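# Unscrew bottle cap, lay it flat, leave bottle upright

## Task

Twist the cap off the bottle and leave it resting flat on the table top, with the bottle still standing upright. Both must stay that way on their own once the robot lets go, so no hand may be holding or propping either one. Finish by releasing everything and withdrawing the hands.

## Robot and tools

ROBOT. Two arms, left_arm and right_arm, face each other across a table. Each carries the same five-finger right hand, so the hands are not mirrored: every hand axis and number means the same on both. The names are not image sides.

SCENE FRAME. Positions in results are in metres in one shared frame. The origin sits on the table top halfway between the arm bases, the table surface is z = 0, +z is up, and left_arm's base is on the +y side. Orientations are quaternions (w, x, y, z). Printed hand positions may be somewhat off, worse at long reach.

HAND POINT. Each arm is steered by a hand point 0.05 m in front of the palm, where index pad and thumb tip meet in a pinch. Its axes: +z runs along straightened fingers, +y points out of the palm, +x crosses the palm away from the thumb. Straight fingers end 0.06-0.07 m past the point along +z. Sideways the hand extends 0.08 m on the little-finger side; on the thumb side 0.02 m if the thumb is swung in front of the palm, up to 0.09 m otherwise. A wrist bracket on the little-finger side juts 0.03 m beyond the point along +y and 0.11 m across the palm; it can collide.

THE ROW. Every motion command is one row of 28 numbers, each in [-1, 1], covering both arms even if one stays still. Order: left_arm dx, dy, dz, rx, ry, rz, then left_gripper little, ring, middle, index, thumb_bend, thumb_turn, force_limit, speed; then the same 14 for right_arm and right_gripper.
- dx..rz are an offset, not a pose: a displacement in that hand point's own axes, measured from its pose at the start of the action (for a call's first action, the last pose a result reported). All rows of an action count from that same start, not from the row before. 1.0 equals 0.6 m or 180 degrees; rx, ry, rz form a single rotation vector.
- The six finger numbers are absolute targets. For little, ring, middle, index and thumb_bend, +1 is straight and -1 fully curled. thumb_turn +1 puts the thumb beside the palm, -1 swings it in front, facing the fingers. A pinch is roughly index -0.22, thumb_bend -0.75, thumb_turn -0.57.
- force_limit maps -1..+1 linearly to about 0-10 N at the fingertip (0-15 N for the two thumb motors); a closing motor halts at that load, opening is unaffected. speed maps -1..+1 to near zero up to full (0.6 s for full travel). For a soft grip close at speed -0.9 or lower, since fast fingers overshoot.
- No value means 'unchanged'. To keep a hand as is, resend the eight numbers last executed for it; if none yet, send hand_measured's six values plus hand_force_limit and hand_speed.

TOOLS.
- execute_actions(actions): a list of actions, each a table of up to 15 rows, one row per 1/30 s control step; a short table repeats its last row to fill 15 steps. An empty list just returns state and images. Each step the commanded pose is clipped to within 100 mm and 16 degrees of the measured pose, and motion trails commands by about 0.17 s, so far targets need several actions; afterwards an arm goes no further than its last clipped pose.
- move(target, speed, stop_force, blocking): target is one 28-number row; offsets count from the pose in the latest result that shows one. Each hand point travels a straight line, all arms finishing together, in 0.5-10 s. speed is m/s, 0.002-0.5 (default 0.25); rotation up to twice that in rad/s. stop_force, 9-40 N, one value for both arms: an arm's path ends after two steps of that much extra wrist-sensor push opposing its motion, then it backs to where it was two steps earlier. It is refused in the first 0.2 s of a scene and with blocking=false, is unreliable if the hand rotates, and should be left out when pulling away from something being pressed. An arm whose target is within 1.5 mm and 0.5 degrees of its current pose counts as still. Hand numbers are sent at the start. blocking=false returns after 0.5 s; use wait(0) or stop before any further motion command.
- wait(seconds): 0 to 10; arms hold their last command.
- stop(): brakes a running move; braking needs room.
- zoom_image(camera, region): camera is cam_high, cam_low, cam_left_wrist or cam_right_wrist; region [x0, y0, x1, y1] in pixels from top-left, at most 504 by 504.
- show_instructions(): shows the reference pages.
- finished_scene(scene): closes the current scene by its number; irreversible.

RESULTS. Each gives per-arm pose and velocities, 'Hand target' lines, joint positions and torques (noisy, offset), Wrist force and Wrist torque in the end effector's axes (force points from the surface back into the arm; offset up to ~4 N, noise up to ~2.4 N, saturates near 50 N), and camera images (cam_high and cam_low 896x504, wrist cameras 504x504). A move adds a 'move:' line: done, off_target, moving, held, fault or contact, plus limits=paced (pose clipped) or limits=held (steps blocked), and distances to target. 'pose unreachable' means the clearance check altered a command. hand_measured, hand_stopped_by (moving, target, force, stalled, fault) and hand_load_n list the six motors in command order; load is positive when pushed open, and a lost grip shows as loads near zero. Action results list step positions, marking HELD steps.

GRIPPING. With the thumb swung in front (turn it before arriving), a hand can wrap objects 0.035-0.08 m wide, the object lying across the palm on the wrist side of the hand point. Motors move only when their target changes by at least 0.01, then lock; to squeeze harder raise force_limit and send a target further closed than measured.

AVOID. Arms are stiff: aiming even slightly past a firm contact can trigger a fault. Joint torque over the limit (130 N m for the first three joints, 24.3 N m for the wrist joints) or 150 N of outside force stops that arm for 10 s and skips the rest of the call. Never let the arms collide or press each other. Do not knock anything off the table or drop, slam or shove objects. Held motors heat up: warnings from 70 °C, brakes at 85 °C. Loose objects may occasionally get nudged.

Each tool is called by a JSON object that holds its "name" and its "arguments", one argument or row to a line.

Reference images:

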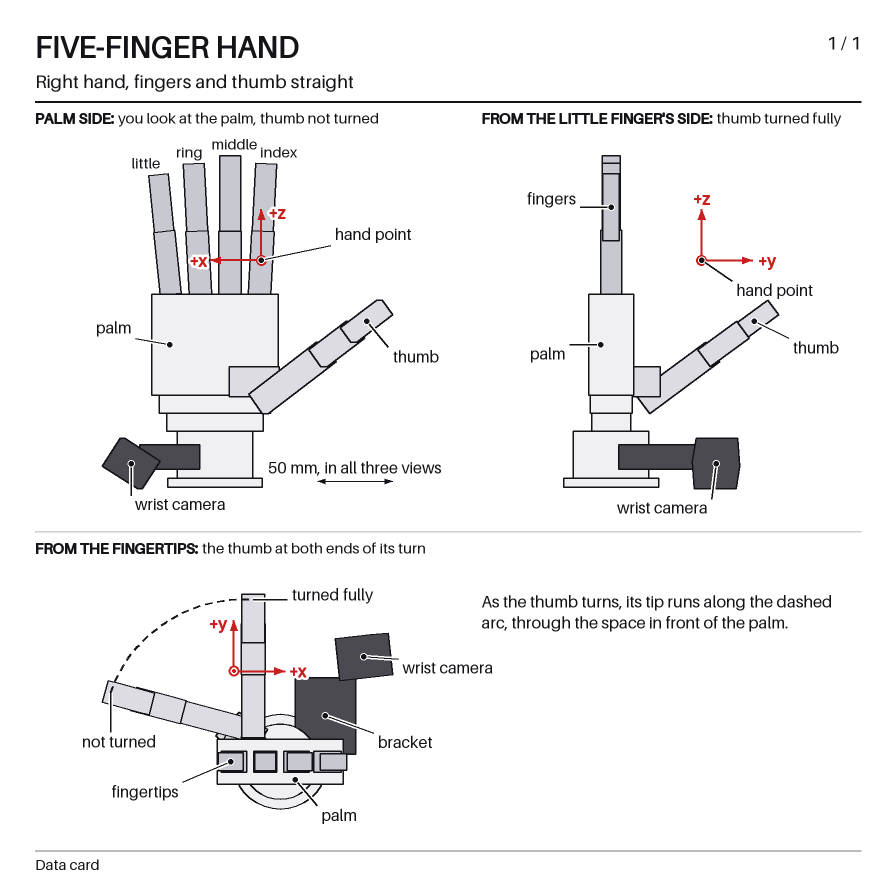

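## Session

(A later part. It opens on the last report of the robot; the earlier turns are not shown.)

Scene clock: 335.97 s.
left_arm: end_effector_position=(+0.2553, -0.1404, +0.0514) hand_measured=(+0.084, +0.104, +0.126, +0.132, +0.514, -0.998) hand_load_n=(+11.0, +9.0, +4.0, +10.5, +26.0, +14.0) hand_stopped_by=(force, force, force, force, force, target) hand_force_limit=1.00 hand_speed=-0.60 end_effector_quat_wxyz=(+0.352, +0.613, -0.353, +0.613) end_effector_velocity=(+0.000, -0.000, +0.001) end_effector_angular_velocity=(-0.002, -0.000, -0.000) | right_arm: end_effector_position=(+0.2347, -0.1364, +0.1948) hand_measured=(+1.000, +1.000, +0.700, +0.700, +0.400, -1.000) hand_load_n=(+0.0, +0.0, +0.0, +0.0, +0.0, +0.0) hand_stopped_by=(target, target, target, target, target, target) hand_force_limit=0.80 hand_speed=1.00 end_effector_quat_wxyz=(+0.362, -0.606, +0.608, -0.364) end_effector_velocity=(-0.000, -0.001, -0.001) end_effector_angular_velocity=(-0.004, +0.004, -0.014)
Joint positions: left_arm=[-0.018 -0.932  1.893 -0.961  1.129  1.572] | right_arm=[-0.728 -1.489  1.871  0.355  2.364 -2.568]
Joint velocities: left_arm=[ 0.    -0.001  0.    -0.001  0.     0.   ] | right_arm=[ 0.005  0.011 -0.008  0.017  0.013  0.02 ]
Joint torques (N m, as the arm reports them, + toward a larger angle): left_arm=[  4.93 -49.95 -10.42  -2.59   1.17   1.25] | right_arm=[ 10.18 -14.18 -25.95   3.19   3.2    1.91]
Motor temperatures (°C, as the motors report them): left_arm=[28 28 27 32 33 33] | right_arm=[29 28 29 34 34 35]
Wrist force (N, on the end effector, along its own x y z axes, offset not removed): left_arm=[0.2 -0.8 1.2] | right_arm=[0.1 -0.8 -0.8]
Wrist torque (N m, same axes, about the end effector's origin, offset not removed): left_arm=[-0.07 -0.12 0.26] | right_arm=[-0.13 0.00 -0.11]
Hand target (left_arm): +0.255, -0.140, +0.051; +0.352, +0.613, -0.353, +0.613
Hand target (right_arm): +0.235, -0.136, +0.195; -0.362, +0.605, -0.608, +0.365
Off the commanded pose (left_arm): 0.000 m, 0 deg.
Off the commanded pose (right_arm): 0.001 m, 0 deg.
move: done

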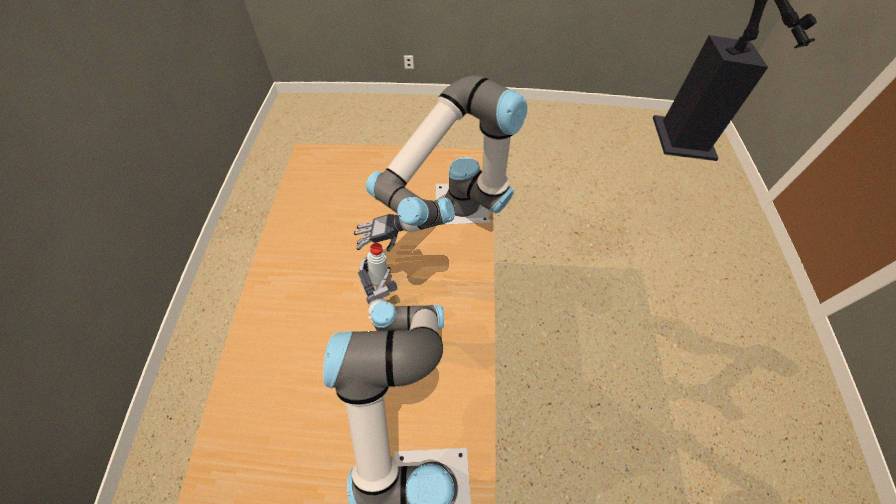

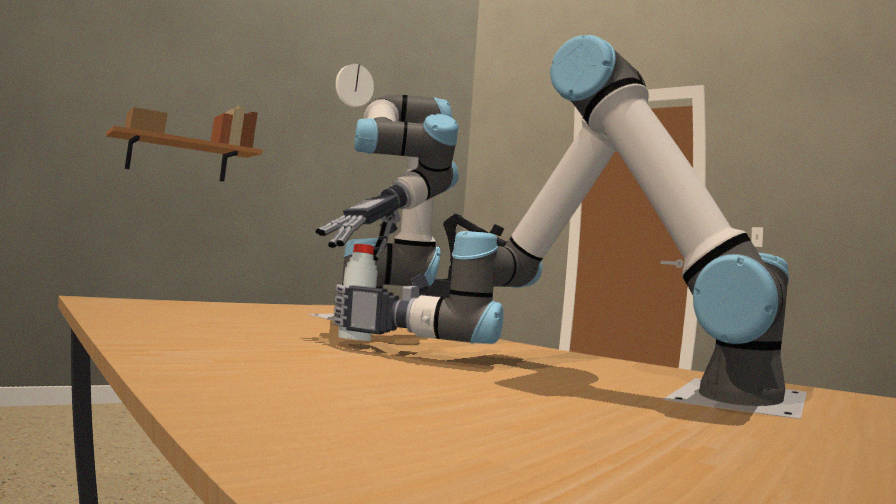

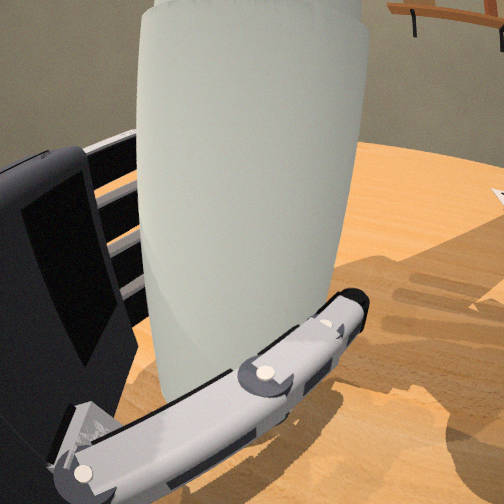

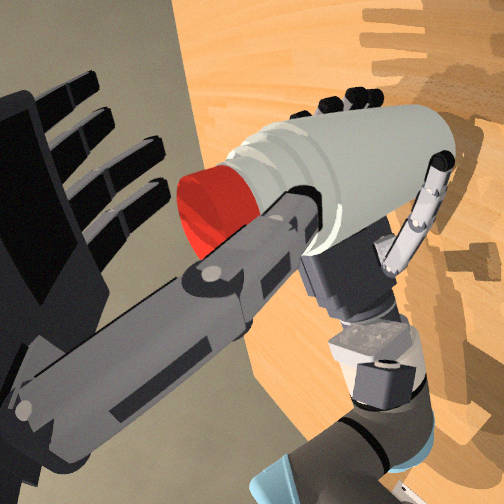

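{"name": "move", "arguments": {
  "target": [0,0,0,0,0,0, -0.95,-0.95,-0.95,-0.95,-1,-1,1,-0.6, -0.012,0,0,0,0,0, 1,1,0.7,0.7,0.4,-1,0.8,1],
  "speed": 0.05
}}

{"name": "move", "arguments": {
  "target": [0,0,0,0,0,0, -0.95,-0.95,-0.95,-0.95,-1,-1,1,-0.6, 0,0,0,0,0,0, 1,1,-0.3,-0.3,-0.8,-1,0.5,-0.5]
}}

{"name": "zoom_image", "arguments": {
  "camera": "cam_low",
  "region": [280,140,440,300]
}}

Scene clock: 342.23 s.
left_arm: end_effector_position=(+0.2553, -0.1404, +0.0514) hand_measured=(+0.084, +0.104, +0.126, +0.132, +0.514, -0.998) hand_load_n=(+11.0, +9.0, +4.0, +10.5, +26.0, +14.0) hand_stopped_by=(force, force, force, force, force, target) hand_force_limit=1.00 hand_speed=-0.60 end_effector_quat_wxyz=(+0.352, +0.613, -0.353, +0.613) end_effector_velocity=(+0.000, +0.000, -0.001) end_effector_angular_velocity=(+0.000, -0.000, +0.000) | right_arm: end_effector_position=(+0.2348, -0.1295, +0.1948) hand_measured=(+1.000, +1.000, +0.700, +0.700, +0.400, -1.000) hand_load_n=(+0.0, +0.0, +0.0, +0.0, +0.0, +0.0) hand_stopped_by=(target, target, target, target, target, target) hand_force_limit=0.80 hand_speed=1.00 end_effector_quat_wxyz=(+0.362, -0.605, +0.608, -0.364) end_effector_velocity=(-0.000, +0.003, +0.001) end_effector_angular_velocity=(+0.002, -0.000, +0.002)
Joint positions: left_arm=[-0.018 -0.932  1.893 -0.961  1.129  1.572] | right_arm=[-0.716 -1.47   1.852  0.364  2.373 -2.556]
Joint velocities: left_arm=[ 0.     0.001  0.001 -0.002  0.     0.   ] | right_arm=[ 0.005  0.006 -0.007  0.003  0.002  0.004]
Joint torques (N m, as the arm reports them, + toward a larger angle): left_arm=[  5.46 -48.95  -9.62  -2.5    0.92   1.27] | right_arm=[ 10.75 -12.87 -24.64   3.33   2.86   2.09]
Motor temperatures (°C, as the motors report them): left_arm=[28 28 27 32 33 33] | right_arm=[29 28 29 34 34 35]
Wrist force (N, on the end effector, along its own x y z axes, offset not removed): left_arm=[-0.3 -3.2 0.5] | right_arm=[1.6 1.5 -0.7]
Wrist torque (N m, same axes, about the end effector's origin, offset not removed): left_arm=[-0.45 -0.05 0.22] | right_arm=[0.25 -0.09 0.09]
Hand target (left_arm): +0.255, -0.140, +0.051; +0.352, +0.613, -0.353, +0.613
Hand target (right_arm): +0.235, -0.129, +0.195; -0.362, +0.606, -0.608, +0.364
Off the commanded pose (left_arm): 0.000 m, 0 deg.
Off the commanded pose (right_arm): 0.000 m, 0 deg.
move: done

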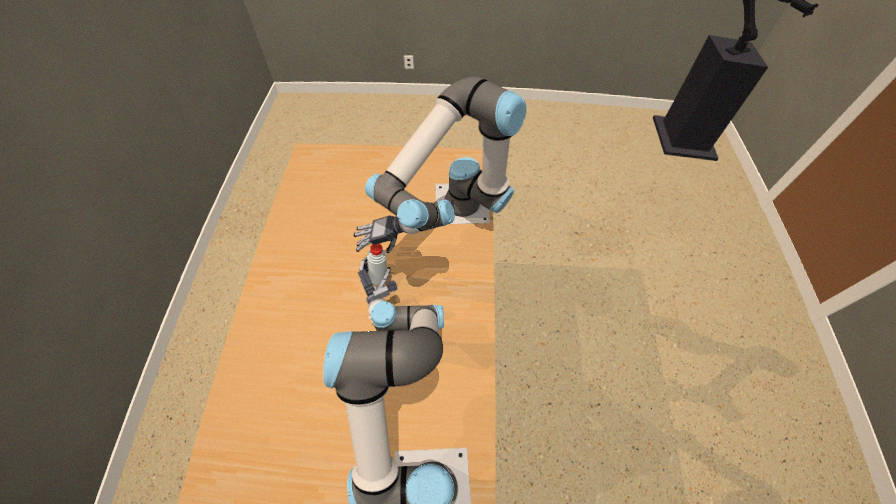

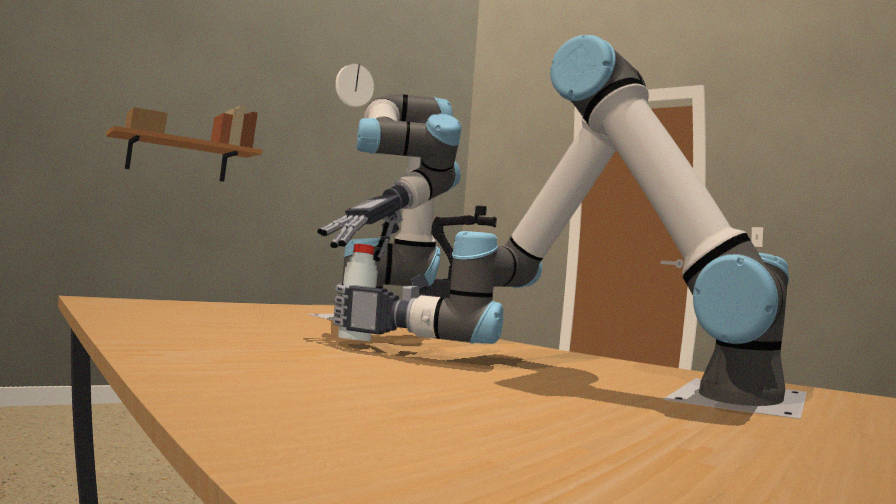

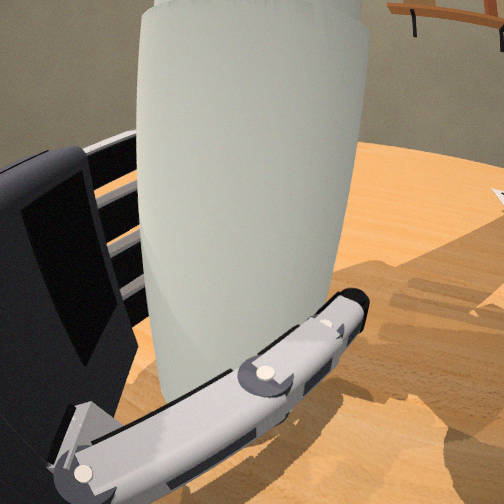

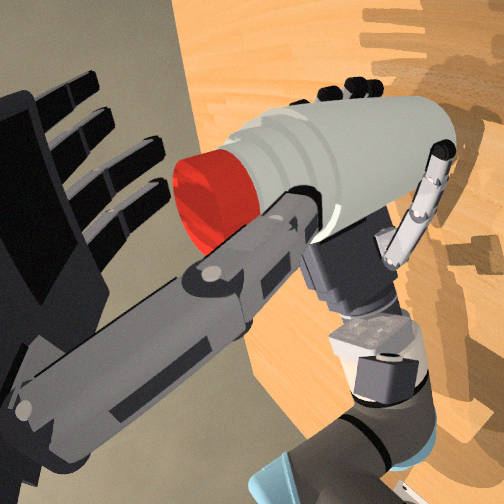

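Scene clock: 343.33 s.
left_arm: end_effector_position=(+0.2553, -0.1404, +0.0514) hand_measured=(+0.084, +0.104, +0.126, +0.132, +0.514, -0.998) hand_load_n=(+2.5, +3.5, +3.0, +13.5, +26.5, +21.5) hand_stopped_by=(force, force, force, force, force, target) hand_force_limit=1.00 hand_speed=-0.60 end_effector_quat_wxyz=(+0.352, +0.613, -0.353, +0.613) end_effector_velocity=(+0.000, -0.000, +0.001) end_effector_angular_velocity=(-0.001, -0.000, +0.000) | right_arm: end_effector_position=(+0.2348, -0.1295, +0.1948) hand_measured=(+1.000, +1.000, +0.126, +0.124, +0.002, -1.000) hand_load_n=(+0.0, +0.0, +12.0, +12.5, +12.0, -0.5) hand_stopped_by=(target, target, force, force, force, target) hand_force_limit=0.50 hand_speed=-0.50 end_effector_quat_wxyz=(+0.362, -0.605, +0.608, -0.364) end_effector_velocity=(+0.000, +0.000, +0.000) end_effector_angular_velocity=(+0.002, -0.001, +0.001)
Joint positions: left_arm=[-0.018 -0.932  1.893 -0.961  1.129  1.572] | right_arm=[-0.716 -1.47   1.852  0.364  2.373 -2.556]
Joint velocities: left_arm=[ 0.    -0.001  0.    -0.    -0.     0.   ] | right_arm=[-0.    -0.001 -0.    -0.001 -0.001 -0.   ]
Joint torques (N m, as the arm reports them, + toward a larger angle): left_arm=[  5.42 -49.07  -9.93  -2.49  -3.93   1.21] | right_arm=[  3.83 -26.28 -10.73  -0.29  -3.43  -2.01]
Motor temperatures (°C, as the motors report them): left_arm=[28 28 27 32 33 33] | right_arm=[29 28 29 34 34 35]
Wrist force (N, on the end effector, along its own x y z axes, offset not removed): left_arm=[-5.5 7.4 -6.1] | right_arm=[3.8 -9.1 3.7]
Wrist torque (N m, same axes, about the end effector's origin, offset not removed): left_arm=[-0.04 0.81 1.09] | right_arm=[0.76 0.07 -0.40]
Hand target (left_arm): +0.255, -0.140, +0.051; +0.352, +0.613, -0.353, +0.613
Hand target (right_arm): +0.235, -0.129, +0.195; -0.362, +0.605, -0.608, +0.364
Off the commanded pose (left_arm): 0.000 m, 0 deg.
Off the commanded pose (right_arm): 0.000 m, 0 deg.
move: done

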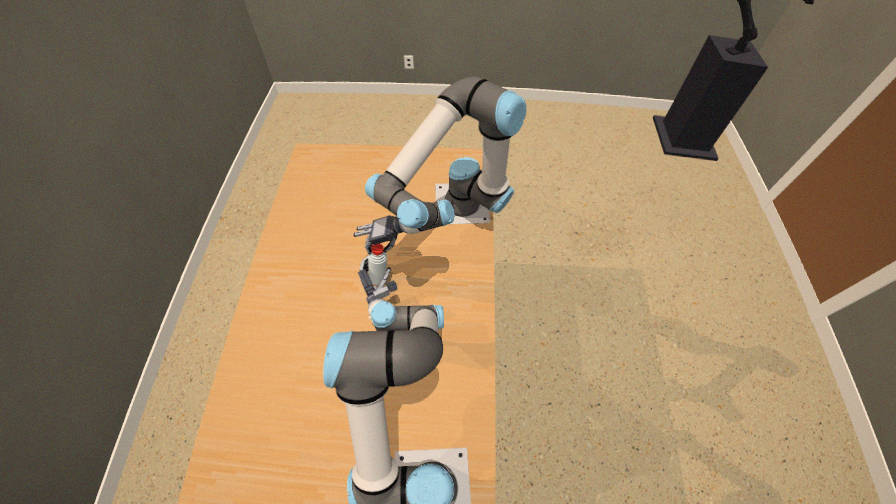

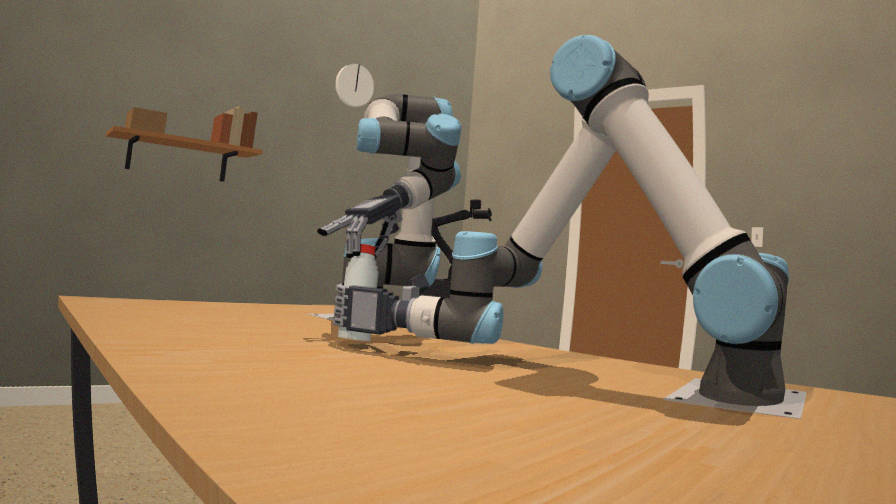

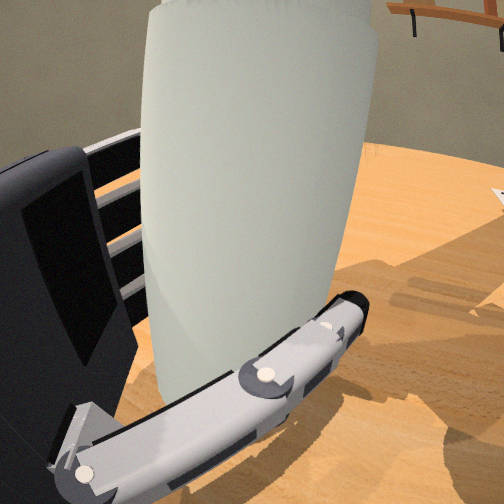

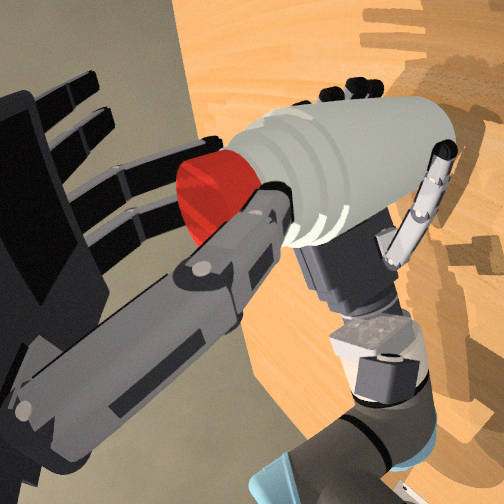

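Region (280, 140, 440, 300) of cam_low's 896x504 image, scaled by 3.150, with more detail than that image has.

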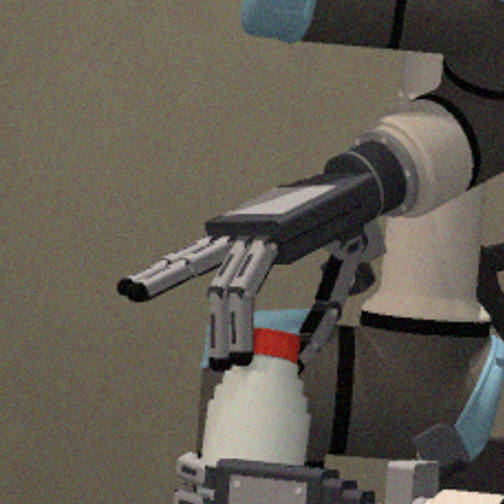

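{"name": "move", "arguments": {
  "target": [0,0,0,0,0,0, -1,-1,-1,-1,-1,-1,1,-0.8, 0,-0.010,-0.006,0,0,0, 1,1,0.5,0.5,0.4,-1,0.5,1],
  "speed": 0.01
}}

{"name": "move", "arguments": {
  "target": [0,0,0,0,0,0, -1,-1,-1,-1,-1,-1,1,-0.8, 0,0,0,0,0,0, 1,1,-0.3,-0.3,-0.8,-1,0.4,-0.6]
}}

{"name": "zoom_image", "arguments": {
  "camera": "cam_low",
  "region": [280,140,440,300]
}}

Scene clock: 348.23 s.
left_arm: end_effector_position=(+0.2553, -0.1404, +0.0514) hand_measured=(+0.076, +0.096, +0.110, +0.132, +0.514, -0.998) hand_load_n=(+10.0, +9.0, +10.0, +8.5, +28.5, +14.0) hand_stopped_by=(force, force, force, force, force, target) hand_force_limit=1.00 hand_speed=-0.80 end_effector_quat_wxyz=(+0.352, +0.613, -0.353, +0.613) end_effector_velocity=(+0.000, +0.001, -0.001) end_effector_angular_velocity=(+0.003, +0.000, +0.000) | right_arm: end_effector_position=(+0.2345, -0.1295, +0.2016) hand_measured=(+1.000, +1.000, +0.500, +0.500, +0.400, -1.000) hand_load_n=(+0.0, +0.0, +0.0, +0.0, +0.0, +0.0) hand_stopped_by=(target, target, target, target, target, target) hand_force_limit=0.50 hand_speed=1.00 end_effector_quat_wxyz=(+0.362, -0.605, +0.608, -0.364) end_effector_velocity=(+0.000, +0.000, +0.002) end_effector_angular_velocity=(-0.000, -0.000, +0.000)
Joint positions: left_arm=[-0.018 -0.932  1.893 -0.961  1.129  1.572] | right_arm=[-0.715 -1.476  1.84   0.382  2.374 -2.556]
Joint velocities: left_arm=[0.    0.001 0.    0.001 0.    0.   ] | right_arm=[ 0.    -0.001 -0.004  0.005  0.    -0.   ]
Joint torques (N m, as the arm reports them, + toward a larger angle): left_arm=[ -0.18 -49.21  -9.96  -2.53   1.     1.28] | right_arm=[  9.9  -30.69 -25.85   3.14   3.     1.96]
Motor temperatures (°C, as the motors report them): left_arm=[28 28 27 32 33 33] | right_arm=[29 28 29 34 34 35]
Wrist force (N, on the end effector, along its own x y z axes, offset not removed): left_arm=[-4.7 -1.0 -1.3] | right_arm=[0.6 1.6 -0.1]
Wrist torque (N m, same axes, about the end effector's origin, offset not removed): left_arm=[0.06 0.72 -0.13] | right_arm=[0.18 -0.07 0.22]
Hand target (left_arm): +0.255, -0.140, +0.051; +0.352, +0.613, -0.353, +0.613
Hand target (right_arm): +0.234, -0.130, +0.202; -0.362, +0.605, -0.608, +0.364
Off the commanded pose (left_arm): 0.000 m, 0 deg.
Off the commanded pose (right_arm): 0.000 m, 0 deg.
move: done

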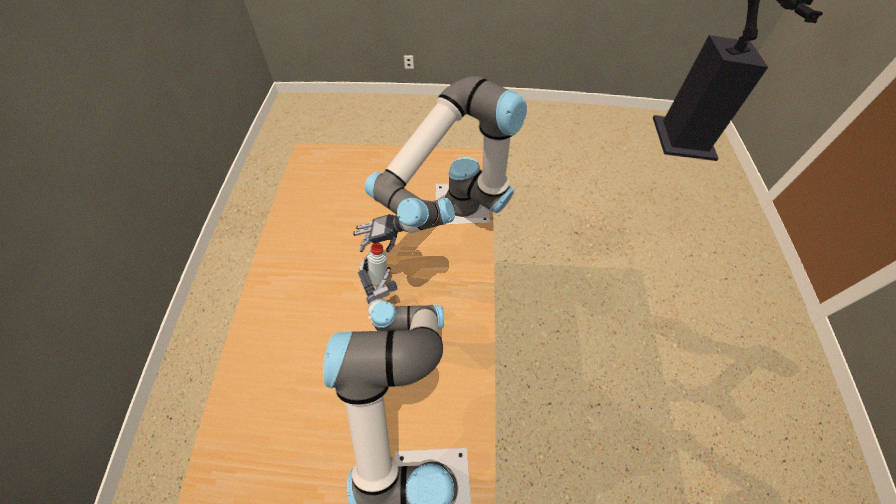

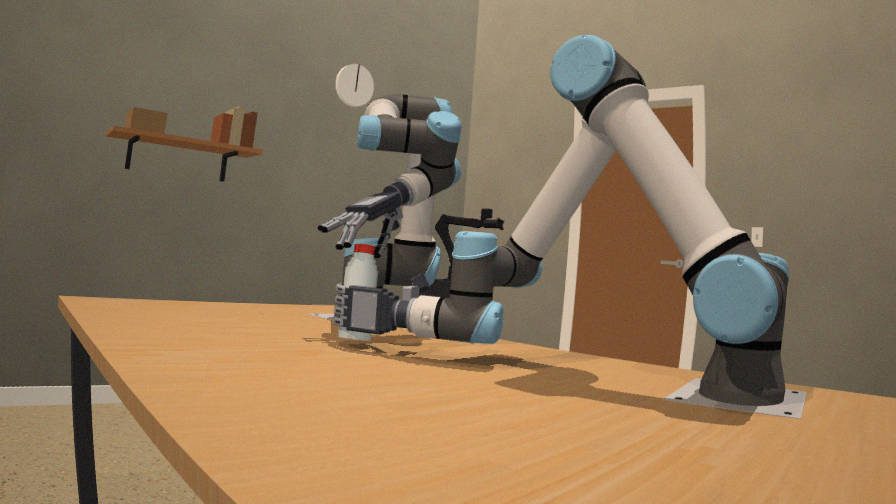

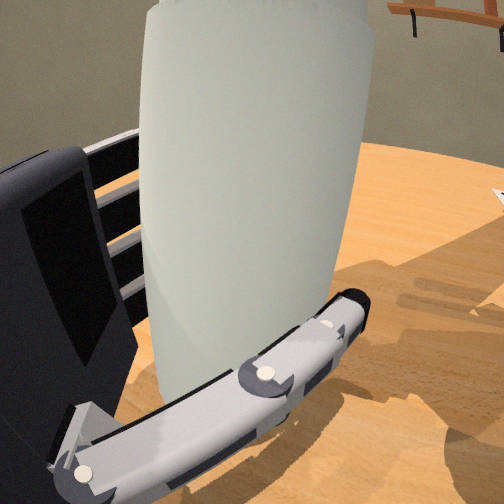

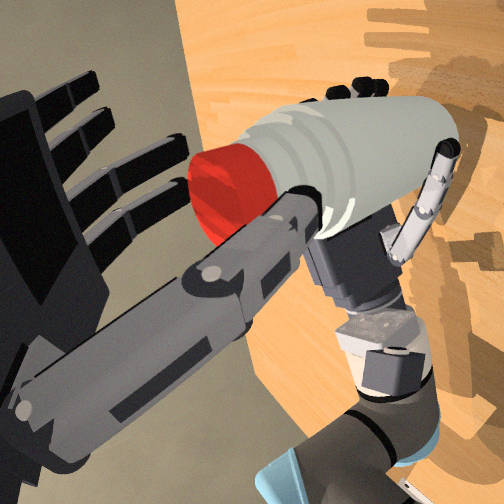

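Scene clock: 349.33 s.
left_arm: end_effector_position=(+0.2553, -0.1404, +0.0514) hand_measured=(+0.076, +0.096, +0.110, +0.132, +0.514, -0.998) hand_load_n=(+2.5, +4.0, +8.5, +11.5, +29.0, +20.0) hand_stopped_by=(force, force, force, force, force, target) hand_force_limit=1.00 hand_speed=-0.80 end_effector_quat_wxyz=(+0.352, +0.613, -0.353, +0.613) end_effector_velocity=(+0.000, -0.000, -0.000) end_effector_angular_velocity=(-0.000, -0.000, +0.000) | right_arm: end_effector_position=(+0.2345, -0.1295, +0.2016) hand_measured=(+1.000, +1.000, +0.106, +0.084, +0.082, -1.000) hand_load_n=(+0.0, +0.0, +7.0, +11.5, +9.5, -0.5) hand_stopped_by=(target, target, force, force, force, target) hand_force_limit=0.40 hand_speed=-0.60 end_effector_quat_wxyz=(+0.362, -0.605, +0.608, -0.364) end_effector_velocity=(-0.000, -0.000, -0.000) end_effector_angular_velocity=(-0.000, +0.001, +0.001)
Joint positions: left_arm=[-0.018 -0.932  1.893 -0.961  1.129  1.572] | right_arm=[-0.715 -1.476  1.84   0.382  2.374 -2.556]
Joint velocities: left_arm=[ 0.     0.001 -0.001 -0.001 -0.     0.   ] | right_arm=[-0.    -0.     0.001  0.    -0.001 -0.   ]
Joint torques (N m, as the arm reports them, + toward a larger angle): left_arm=[  0.49 -49.49  -9.35  -2.5   -3.79   1.21] | right_arm=[  7.14 -15.89 -11.97   2.1   -3.21   1.12]
Motor temperatures (°C, as the motors report them): left_arm=[28 28 27 32 33 33] | right_arm=[29 28 29 34 34 35]
Wrist force (N, on the end effector, along its own x y z axes, offset not removed): left_arm=[4.2 6.5 -9.4] | right_arm=[2.8 -1.8 9.1]
Wrist torque (N m, same axes, about the end effector's origin, offset not removed): left_arm=[0.23 0.56 1.32] | right_arm=[0.45 -0.05 -0.08]
Hand target (left_arm): +0.255, -0.140, +0.051; +0.352, +0.613, -0.353, +0.613
Hand target (right_arm): +0.234, -0.130, +0.202; -0.362, +0.605, -0.608, +0.364
Off the commanded pose (left_arm): 0.000 m, 0 deg.
Off the commanded pose (right_arm): 0.000 m, 0 deg.
move: done

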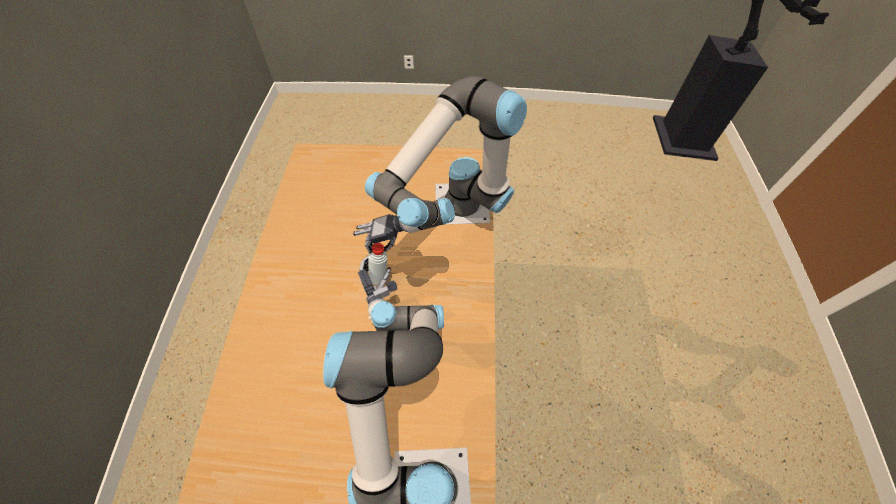

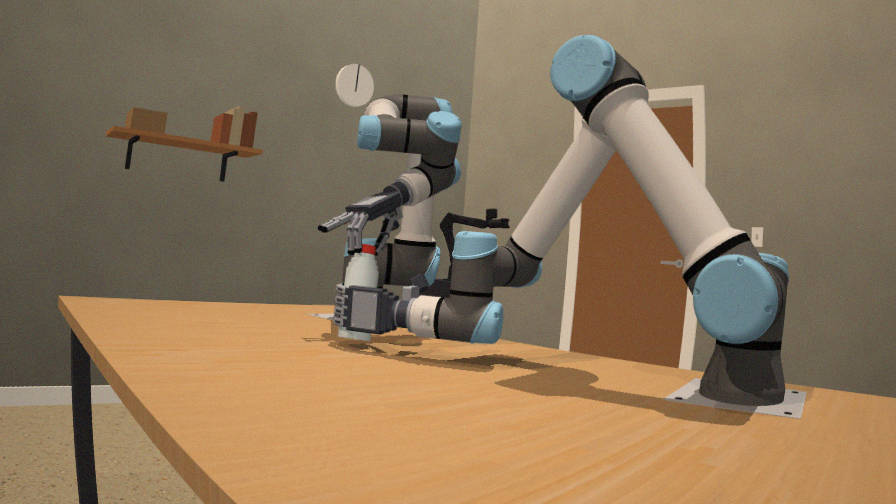

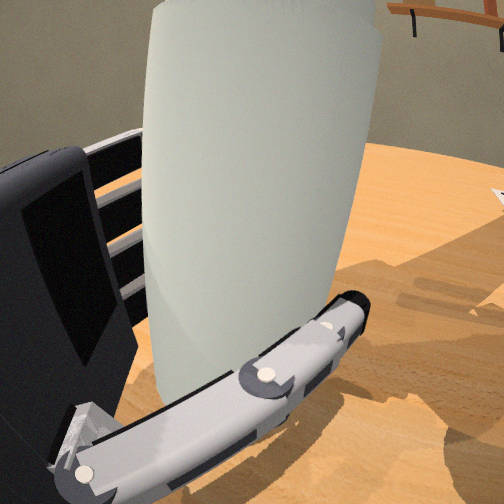

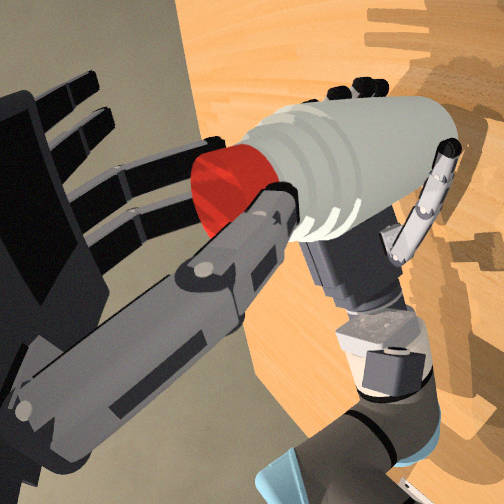

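Region (280, 140, 440, 300) of cam_low's 896x504 image, scaled by 3.150, with more detail than that image has.

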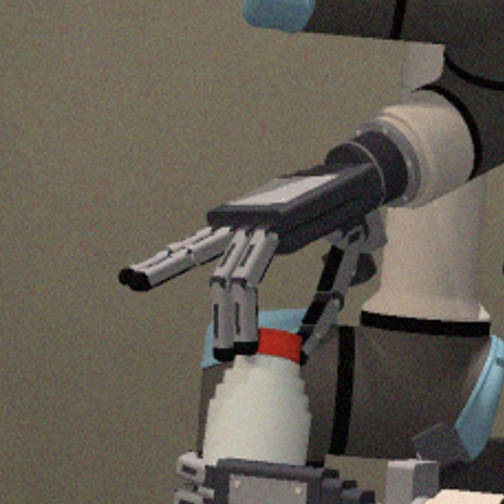

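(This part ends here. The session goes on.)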